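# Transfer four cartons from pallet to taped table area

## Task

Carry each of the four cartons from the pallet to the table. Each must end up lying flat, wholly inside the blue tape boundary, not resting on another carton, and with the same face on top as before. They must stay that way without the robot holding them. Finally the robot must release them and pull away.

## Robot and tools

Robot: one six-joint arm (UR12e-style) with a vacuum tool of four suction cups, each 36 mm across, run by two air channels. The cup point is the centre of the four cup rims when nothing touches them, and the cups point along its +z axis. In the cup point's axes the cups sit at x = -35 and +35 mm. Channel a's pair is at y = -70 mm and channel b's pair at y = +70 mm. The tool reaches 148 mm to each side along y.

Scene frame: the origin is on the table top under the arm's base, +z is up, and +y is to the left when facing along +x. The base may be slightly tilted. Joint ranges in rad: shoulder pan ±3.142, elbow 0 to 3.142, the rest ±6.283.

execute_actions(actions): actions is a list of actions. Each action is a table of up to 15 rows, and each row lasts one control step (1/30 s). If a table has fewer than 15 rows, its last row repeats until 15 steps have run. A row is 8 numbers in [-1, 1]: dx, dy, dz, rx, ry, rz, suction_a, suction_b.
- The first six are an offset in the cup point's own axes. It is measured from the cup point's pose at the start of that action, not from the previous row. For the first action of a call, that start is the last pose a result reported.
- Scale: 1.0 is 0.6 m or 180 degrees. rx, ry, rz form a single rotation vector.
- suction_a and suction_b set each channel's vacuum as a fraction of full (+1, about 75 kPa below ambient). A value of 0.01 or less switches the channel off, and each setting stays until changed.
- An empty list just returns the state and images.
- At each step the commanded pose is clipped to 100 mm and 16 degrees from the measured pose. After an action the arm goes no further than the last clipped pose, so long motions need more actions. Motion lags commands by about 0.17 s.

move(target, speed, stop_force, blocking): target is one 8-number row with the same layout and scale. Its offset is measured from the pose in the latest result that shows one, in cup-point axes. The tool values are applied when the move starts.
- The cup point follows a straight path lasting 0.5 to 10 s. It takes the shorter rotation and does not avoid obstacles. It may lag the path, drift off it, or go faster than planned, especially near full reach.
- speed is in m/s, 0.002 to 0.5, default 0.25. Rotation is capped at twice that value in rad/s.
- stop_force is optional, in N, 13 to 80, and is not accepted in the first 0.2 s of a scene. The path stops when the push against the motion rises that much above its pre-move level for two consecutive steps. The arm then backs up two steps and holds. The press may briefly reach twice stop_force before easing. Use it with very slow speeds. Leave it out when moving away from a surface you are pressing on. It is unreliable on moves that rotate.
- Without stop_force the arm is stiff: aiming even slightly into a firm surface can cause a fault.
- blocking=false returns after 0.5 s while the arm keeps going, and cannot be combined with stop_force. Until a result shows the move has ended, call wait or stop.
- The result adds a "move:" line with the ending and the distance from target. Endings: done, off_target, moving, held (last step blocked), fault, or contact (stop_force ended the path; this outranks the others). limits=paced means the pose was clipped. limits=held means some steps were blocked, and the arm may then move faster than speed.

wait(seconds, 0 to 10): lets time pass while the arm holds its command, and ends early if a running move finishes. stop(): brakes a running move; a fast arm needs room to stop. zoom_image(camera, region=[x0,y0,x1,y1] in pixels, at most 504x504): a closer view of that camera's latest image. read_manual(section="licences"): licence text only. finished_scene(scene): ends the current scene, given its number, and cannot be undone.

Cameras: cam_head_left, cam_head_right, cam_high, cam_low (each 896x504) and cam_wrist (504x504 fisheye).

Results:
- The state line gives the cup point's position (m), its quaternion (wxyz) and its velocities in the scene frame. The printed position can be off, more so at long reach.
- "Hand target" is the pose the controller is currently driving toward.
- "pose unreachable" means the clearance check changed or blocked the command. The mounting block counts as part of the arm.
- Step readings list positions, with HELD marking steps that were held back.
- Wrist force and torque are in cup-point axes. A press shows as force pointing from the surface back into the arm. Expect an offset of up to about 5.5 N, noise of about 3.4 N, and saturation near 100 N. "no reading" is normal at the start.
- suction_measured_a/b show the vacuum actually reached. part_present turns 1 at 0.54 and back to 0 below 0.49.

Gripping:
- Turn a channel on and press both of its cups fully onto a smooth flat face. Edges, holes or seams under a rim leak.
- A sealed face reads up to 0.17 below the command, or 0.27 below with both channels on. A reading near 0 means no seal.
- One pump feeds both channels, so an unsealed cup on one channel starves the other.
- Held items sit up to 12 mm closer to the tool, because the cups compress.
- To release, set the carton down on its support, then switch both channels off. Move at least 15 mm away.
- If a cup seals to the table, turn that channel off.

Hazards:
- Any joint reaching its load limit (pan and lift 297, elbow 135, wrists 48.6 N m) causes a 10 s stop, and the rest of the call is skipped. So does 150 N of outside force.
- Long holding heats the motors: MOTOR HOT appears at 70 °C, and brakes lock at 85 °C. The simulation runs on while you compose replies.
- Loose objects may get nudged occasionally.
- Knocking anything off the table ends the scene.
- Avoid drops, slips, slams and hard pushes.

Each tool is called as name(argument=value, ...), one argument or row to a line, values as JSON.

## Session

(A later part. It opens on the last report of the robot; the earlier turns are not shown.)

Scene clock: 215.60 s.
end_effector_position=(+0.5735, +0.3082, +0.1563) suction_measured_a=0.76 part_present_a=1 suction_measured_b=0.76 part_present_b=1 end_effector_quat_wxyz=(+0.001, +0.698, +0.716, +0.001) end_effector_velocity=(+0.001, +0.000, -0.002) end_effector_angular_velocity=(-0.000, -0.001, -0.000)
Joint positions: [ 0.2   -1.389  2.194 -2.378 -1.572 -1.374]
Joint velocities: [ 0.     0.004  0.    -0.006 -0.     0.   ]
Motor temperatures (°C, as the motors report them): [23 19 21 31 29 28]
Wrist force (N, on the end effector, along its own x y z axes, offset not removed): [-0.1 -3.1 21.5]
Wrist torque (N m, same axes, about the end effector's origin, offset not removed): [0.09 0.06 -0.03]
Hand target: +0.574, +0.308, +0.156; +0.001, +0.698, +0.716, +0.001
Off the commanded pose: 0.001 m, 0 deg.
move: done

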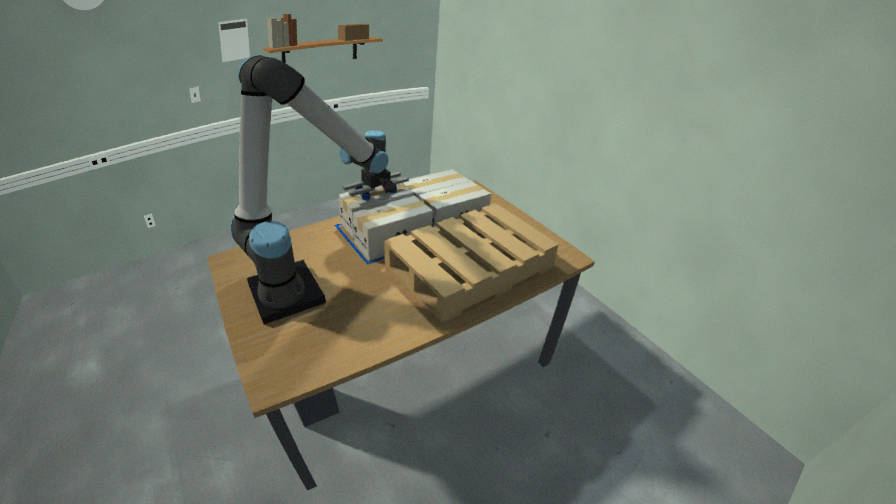

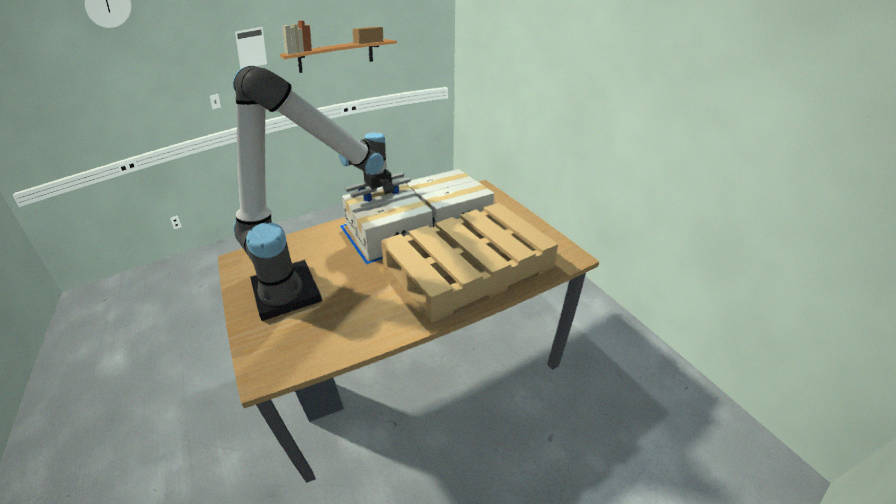

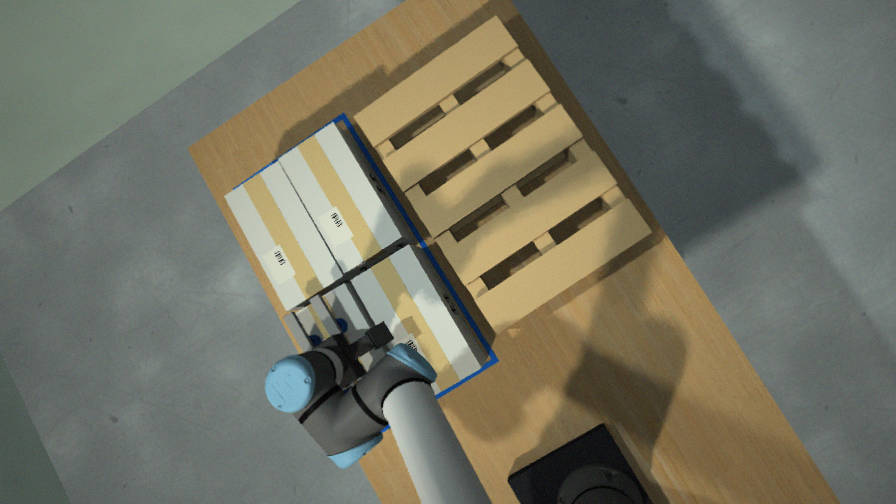

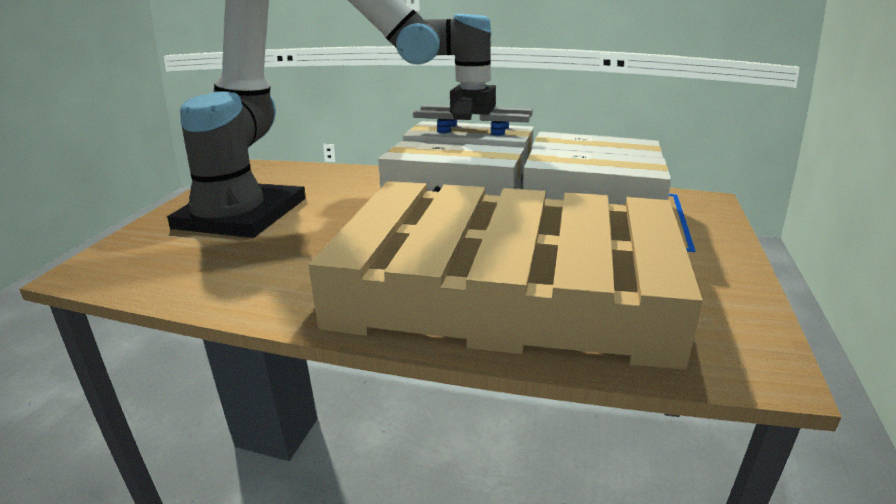

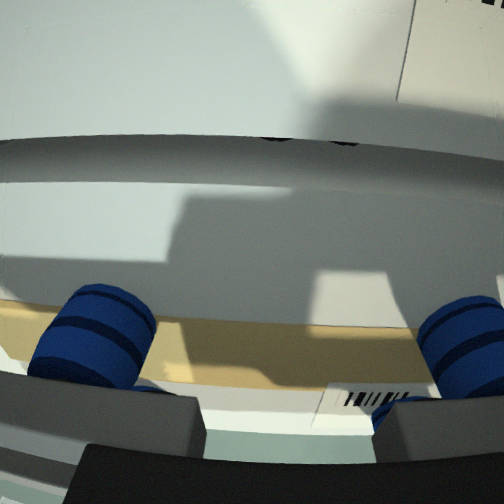

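move(
  target=[-0.0095,0,0.011,0,0,0,1,1],
  speed=0.03,
)

move(
  target=[0,0,0.04,0,0,0,1,1],
  speed=0.01,
  stop_force=15,
)

execute_actions(
  actions=[
    [[0,0,-0.002,0,0,0,0,0],[0,0,-0.002,0,0,0,0,0],[0,0,-0.002,0,0,0,0,0],[0,0,-0.002,0,0,0,0,0],[0,0,-0.002,0,0,0,0,0],[0,0,-0.002,0,0,0,0,0],[0,0,-0.03,0,0,0,0,0]],
  ],
)

move(
  target=[0.38,0.25,-0.3,0,0,0,0,0],
  speed=0.35,
)

Scene clock: 222.60 s.
end_effector_position=(+0.5736, +0.3028, +0.1499) suction_measured_a=0.76 part_present_a=1 suction_measured_b=0.76 part_present_b=1 end_effector_quat_wxyz=(+0.001, +0.698, +0.716, +0.001) end_effector_velocity=(+0.000, -0.002, -0.002) end_effector_angular_velocity=(-0.000, -0.001, +0.000)
Joint positions: [ 0.191 -1.384  2.202 -2.392 -1.572 -1.382]
Joint velocities: [-0.002  0.002  0.002 -0.005 -0.001 -0.003]
Motor temperatures (°C, as the motors report them): [23 19 21 31 29 28]
Wrist force (N, on the end effector, along its own x y z axes, offset not removed): [0.7 -0.5 20.5]
Wrist torque (N m, same axes, about the end effector's origin, offset not removed): [0.38 0.02 0.15]
Hand target: +0.574, +0.303, +0.150; +0.001, +0.698, +0.716, +0.001
Off the commanded pose: 0.000 m, 0 deg.
move: done

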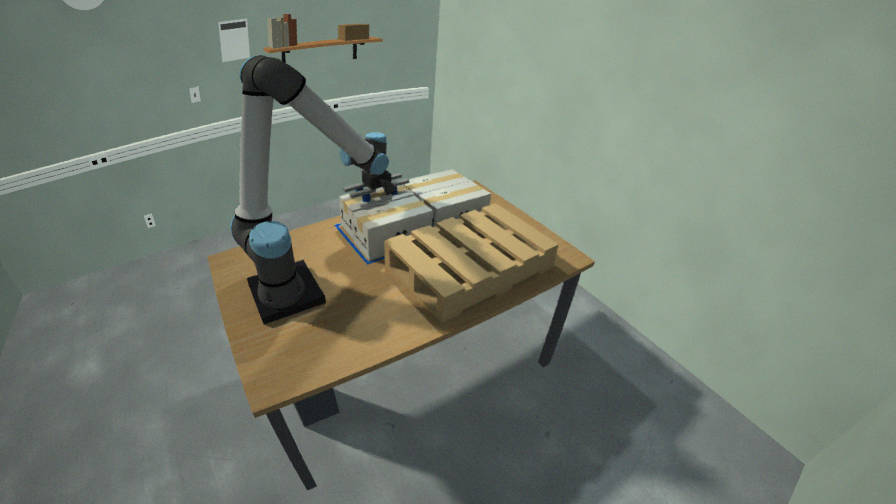

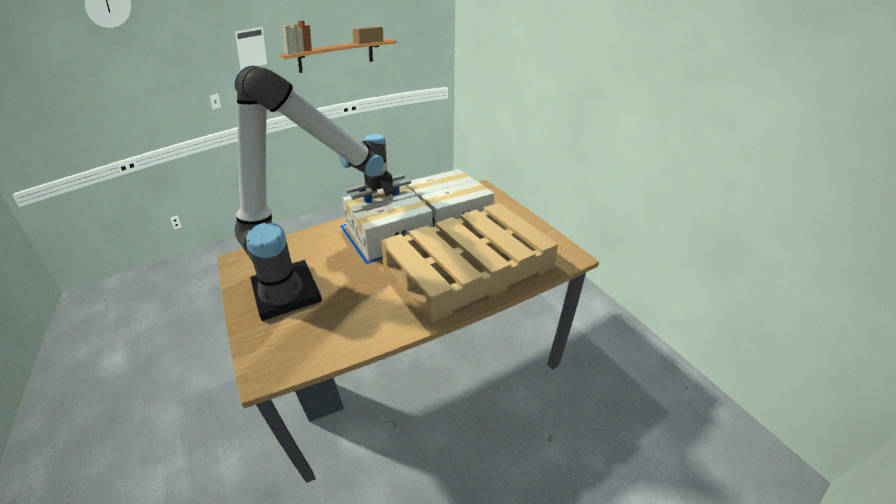

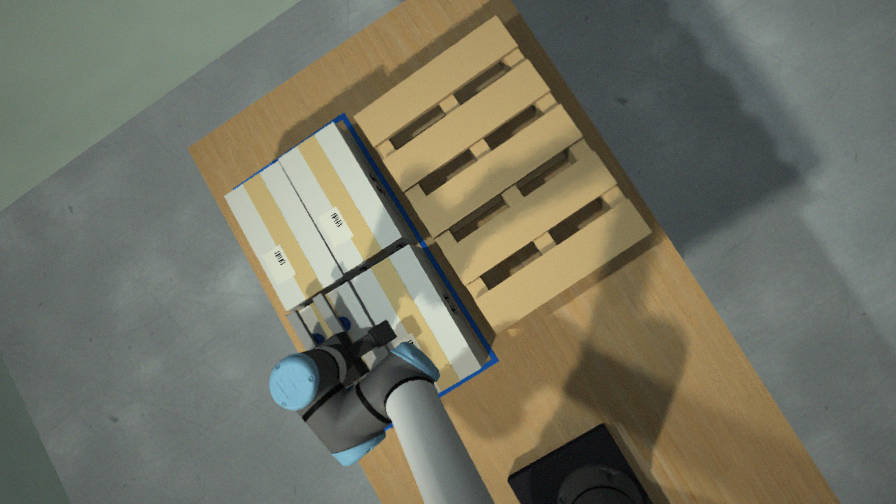

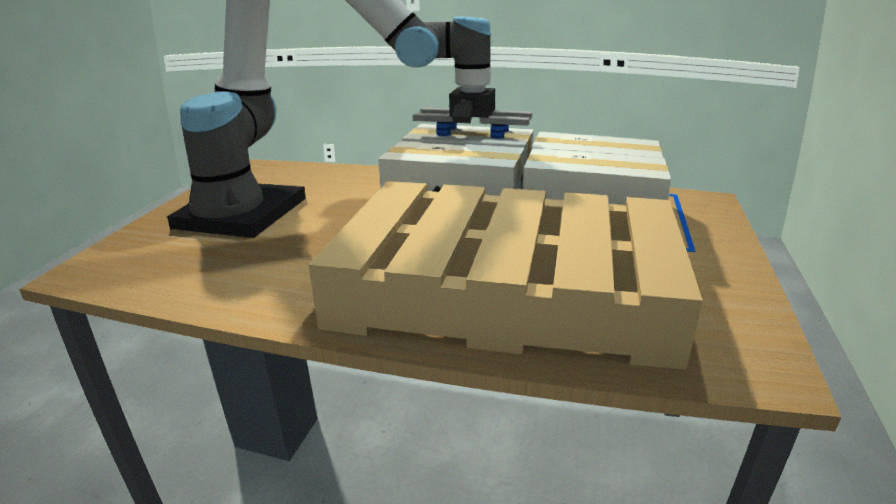

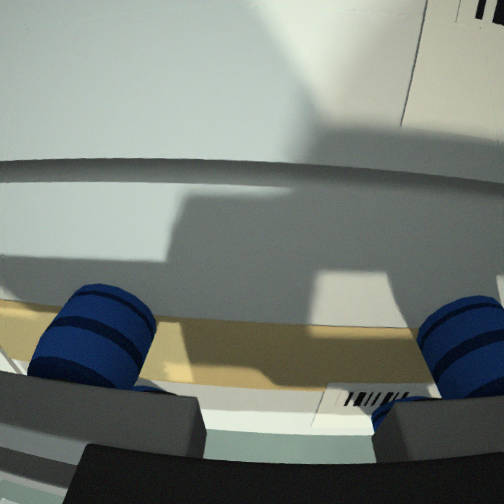

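Scene clock: 223.60 s.
end_effector_position=(+0.5737, +0.3027, +0.1438) suction_measured_a=0.76 part_present_a=1 suction_measured_b=0.76 part_present_b=1 end_effector_quat_wxyz=(+0.001, +0.698, +0.716, +0.001) end_effector_velocity=(-0.002, -0.000, +0.002) end_effector_angular_velocity=(-0.001, +0.003, -0.000)
Joint positions: [ 0.191 -1.374  2.206 -2.405 -1.572 -1.382]
Joint velocities: [ 0.    -0.004 -0.     0.008 -0.     0.   ]
Motor temperatures (°C, as the motors report them): [23 19 21 31 29 28]
Wrist force (N, on the end effector, along its own x y z axes, offset not removed): [3.9 8.8 -16.4]
Wrist torque (N m, same axes, about the end effector's origin, offset not removed): [3.12 -0.05 0.35]
Hand target: +0.574, +0.303, +0.144; +0.001, +0.698, +0.716, +0.001
Off the commanded pose: 0.018 m, 0 deg.
move: contact

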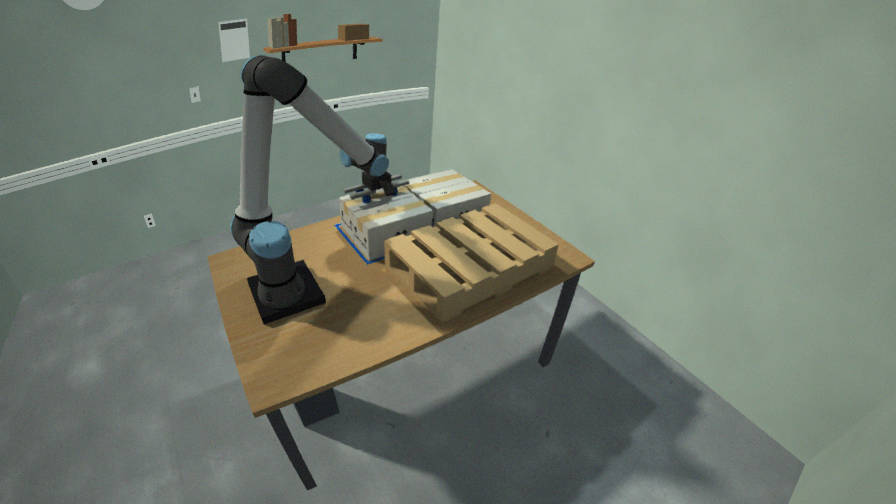

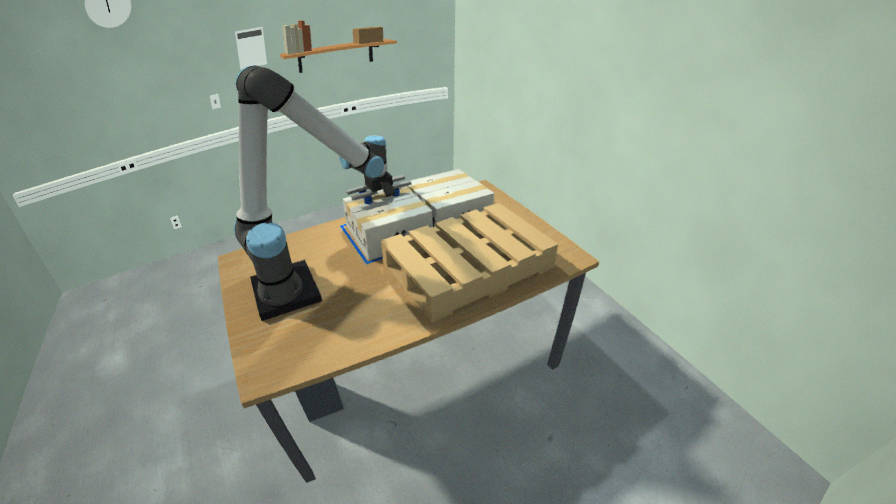

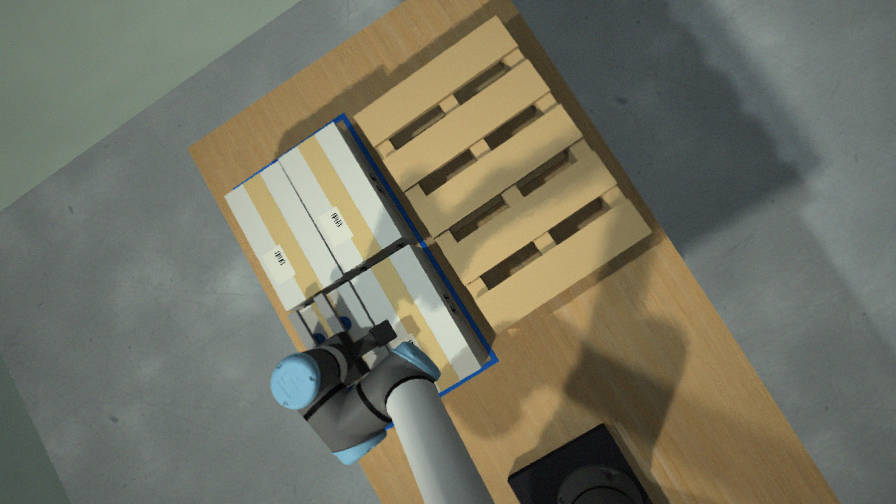

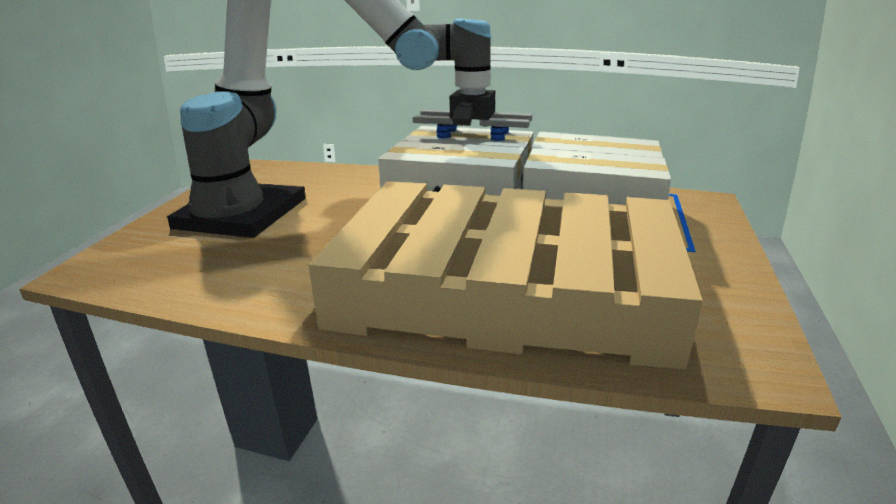

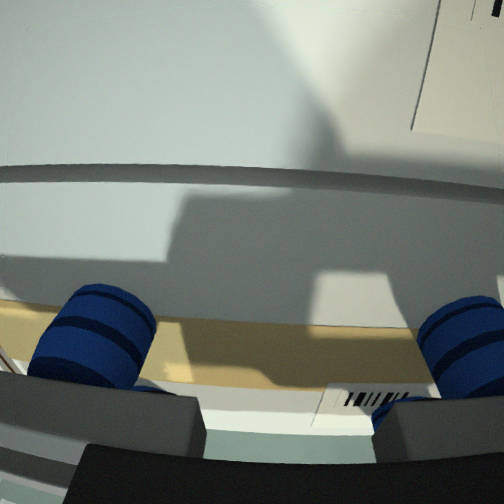

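Scene clock: 224.10 s.
end_effector_position=(+0.5736, +0.3027, +0.1592) suction_measured_a=0.01 part_present_a=0 suction_measured_b=0.01 part_present_b=0 end_effector_quat_wxyz=(+0.001, +0.698, +0.716, +0.001) end_effector_velocity=(-0.000, +0.000, +0.020) end_effector_angular_velocity=(-0.001, +0.000, +0.001)
Joint positions: [ 0.191 -1.397  2.196 -2.373 -1.572 -1.382]
Joint velocities: [ 0.001 -0.029 -0.014  0.044 -0.001 -0.   ]
Motor temperatures (°C, as the motors report them): [23 19 21 31 29 28]
Wrist force (N, on the end effector, along its own x y z axes, offset not removed): [-2.9 -4.3 -1.5]
Wrist torque (N m, same axes, about the end effector's origin, offset not removed): [-0.63 0.31 0.08]
Hand target: +0.574, +0.303, +0.162; +0.001, +0.698, +0.716, +0.001
Off the commanded pose: 0.003 m, 0 deg.
Step readings (end_effector_position):
0: (+0.5737, +0.3027, +0.1438)
1: (+0.5736, +0.3027, +0.1439)
2: (+0.5736, +0.3027, +0.1440)
4: (+0.5738, +0.3027, +0.1446)
8: (+0.5738, +0.3027, +0.1469)
15: end_effector_position above

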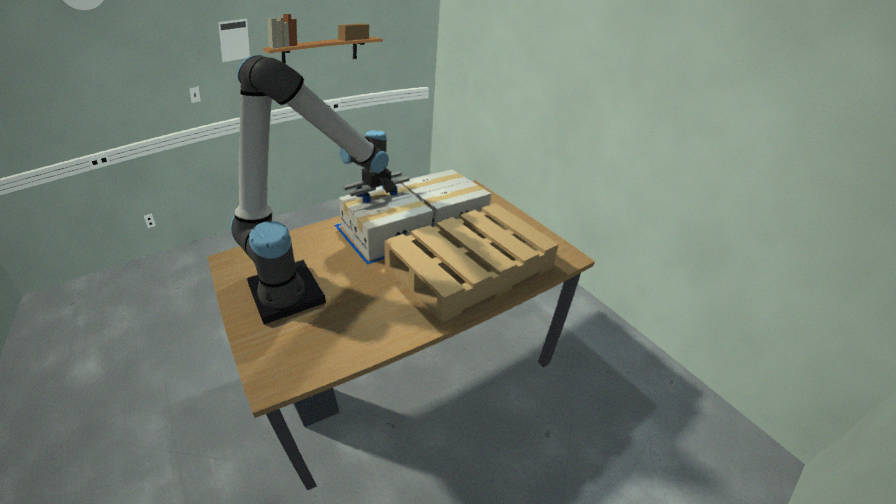

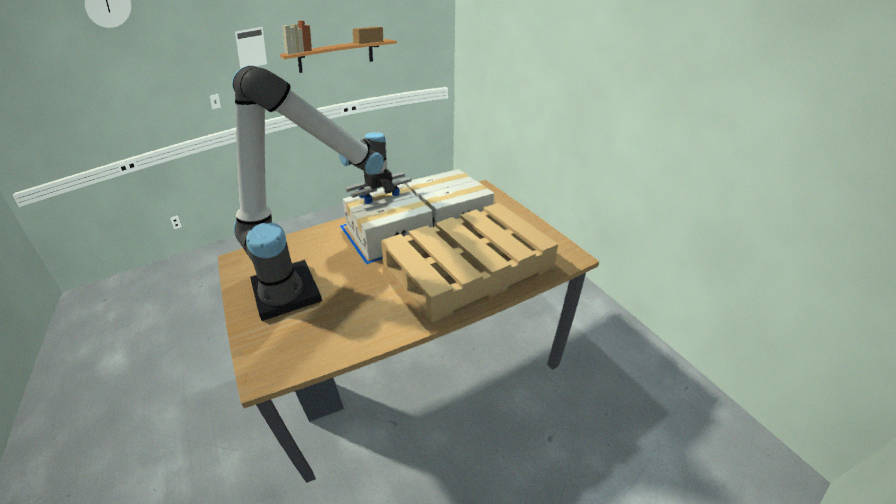

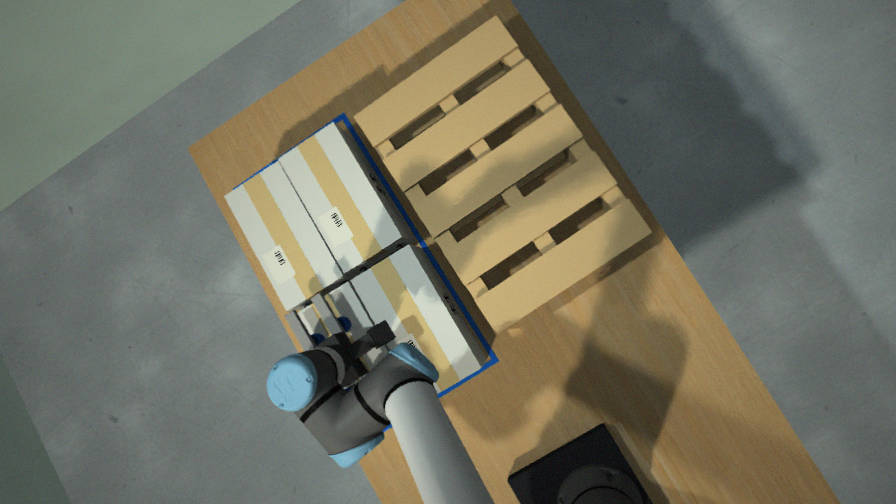

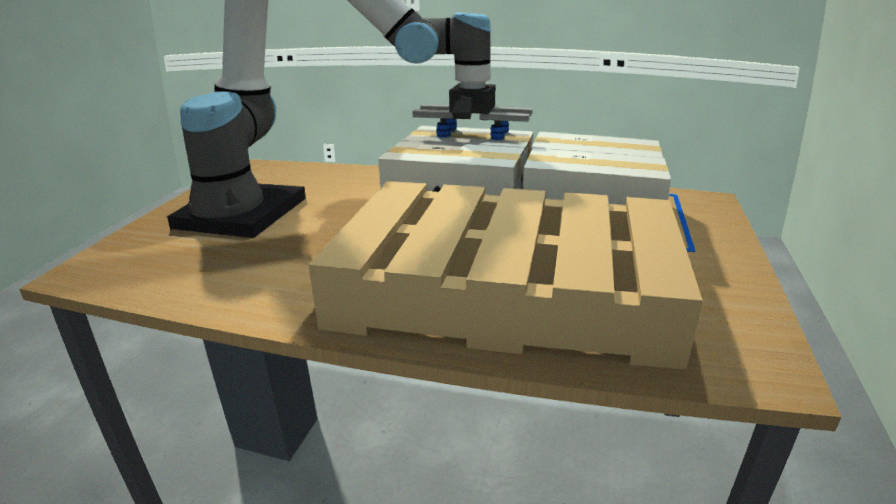

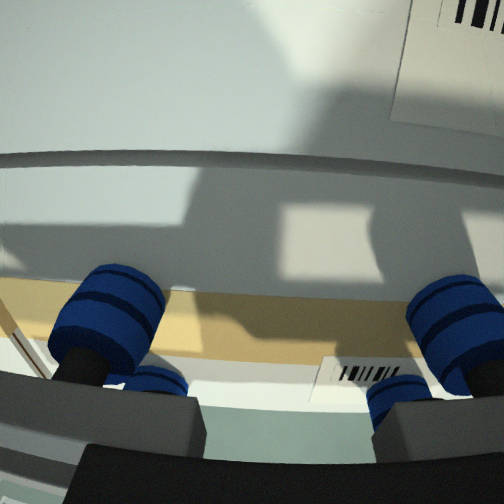

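Scene clock: 225.83 s.
end_effector_position=(+0.7172, +0.5342, +0.3394) suction_measured_a=0.01 part_present_a=0 suction_measured_b=0.01 part_present_b=0 end_effector_quat_wxyz=(+0.001, +0.698, +0.716, +0.001) end_effector_velocity=(+0.001, +0.001, +0.000) end_effector_angular_velocity=(-0.001, +0.002, -0.000)
Joint positions: [ 0.421 -1.202  1.555 -1.926 -1.572 -1.152]
Joint velocities: [ 0.001  0.003 -0.006  0.005 -0.     0.001]
Motor temperatures (°C, as the motors report them): [23 19 21 31 29 28]
Wrist force (N, on the end effector, along its own x y z axes, offset not removed): [-1.5 -0.3 0.7]
Wrist torque (N m, same axes, about the end effector's origin, offset not removed): [-0.01 0.08 0.11]
Hand target: +0.717, +0.534, +0.340; +0.001, +0.698, +0.716, +0.001
Off the commanded pose: 0.000 m, 0 deg.
move: done

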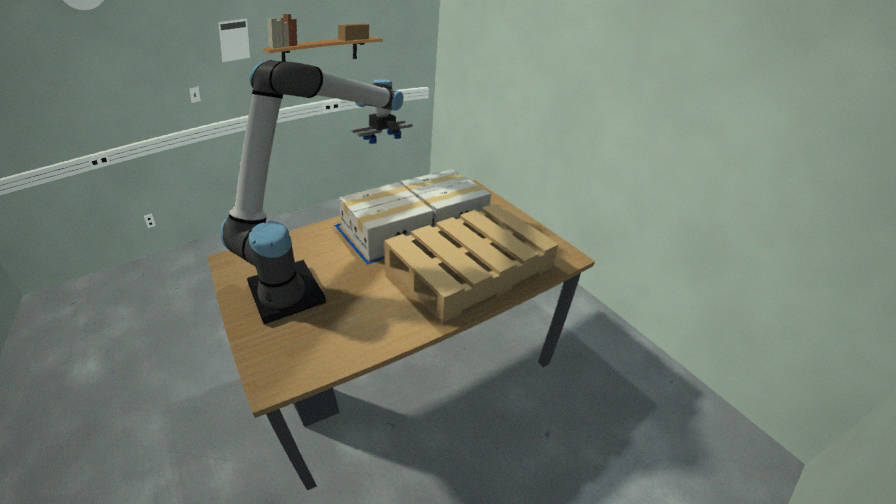

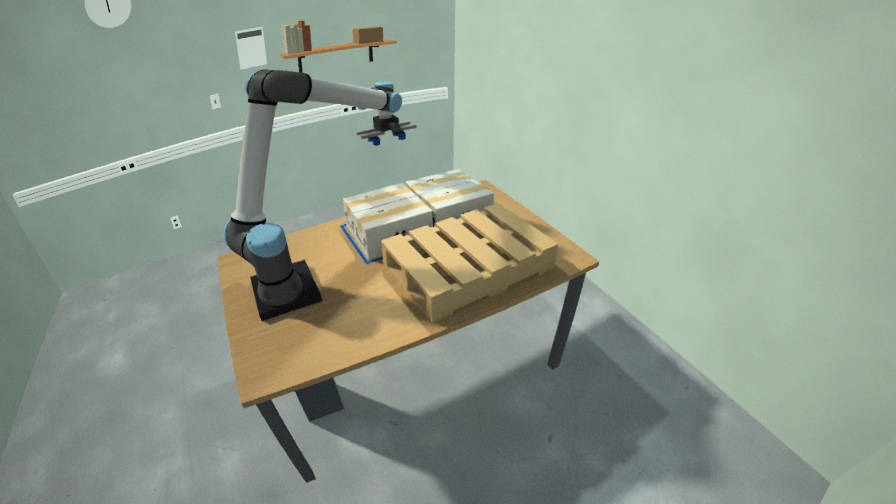

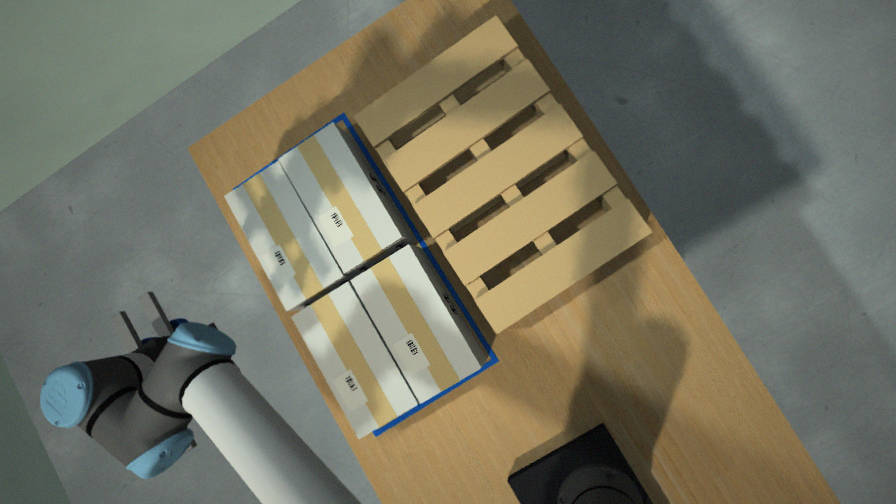

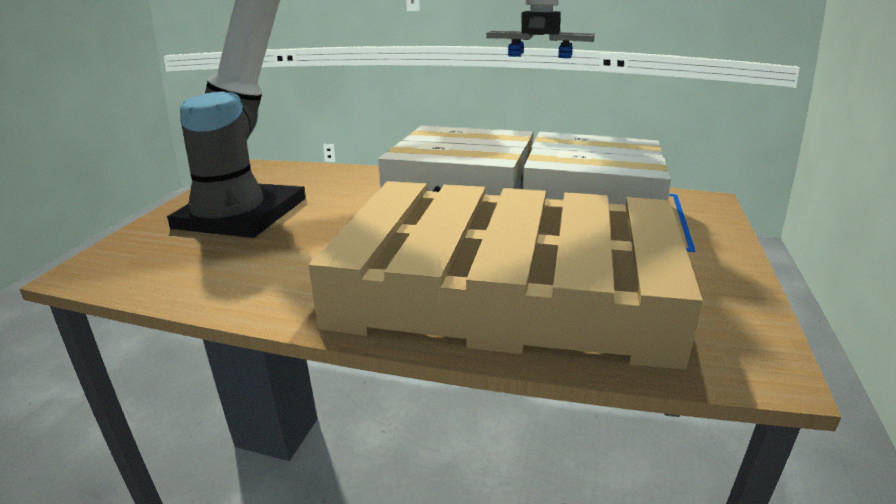

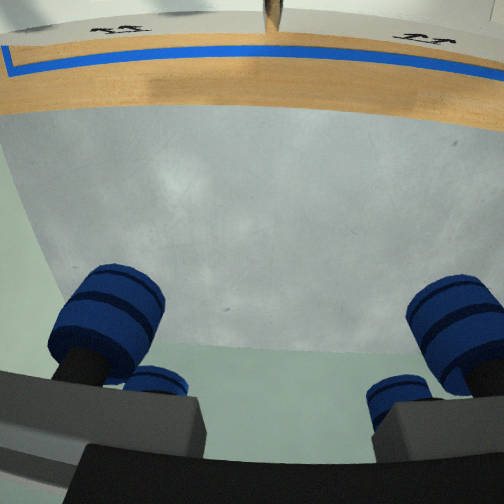

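finished_scene(
  scene=2,
)

The scene is finished: the task was done.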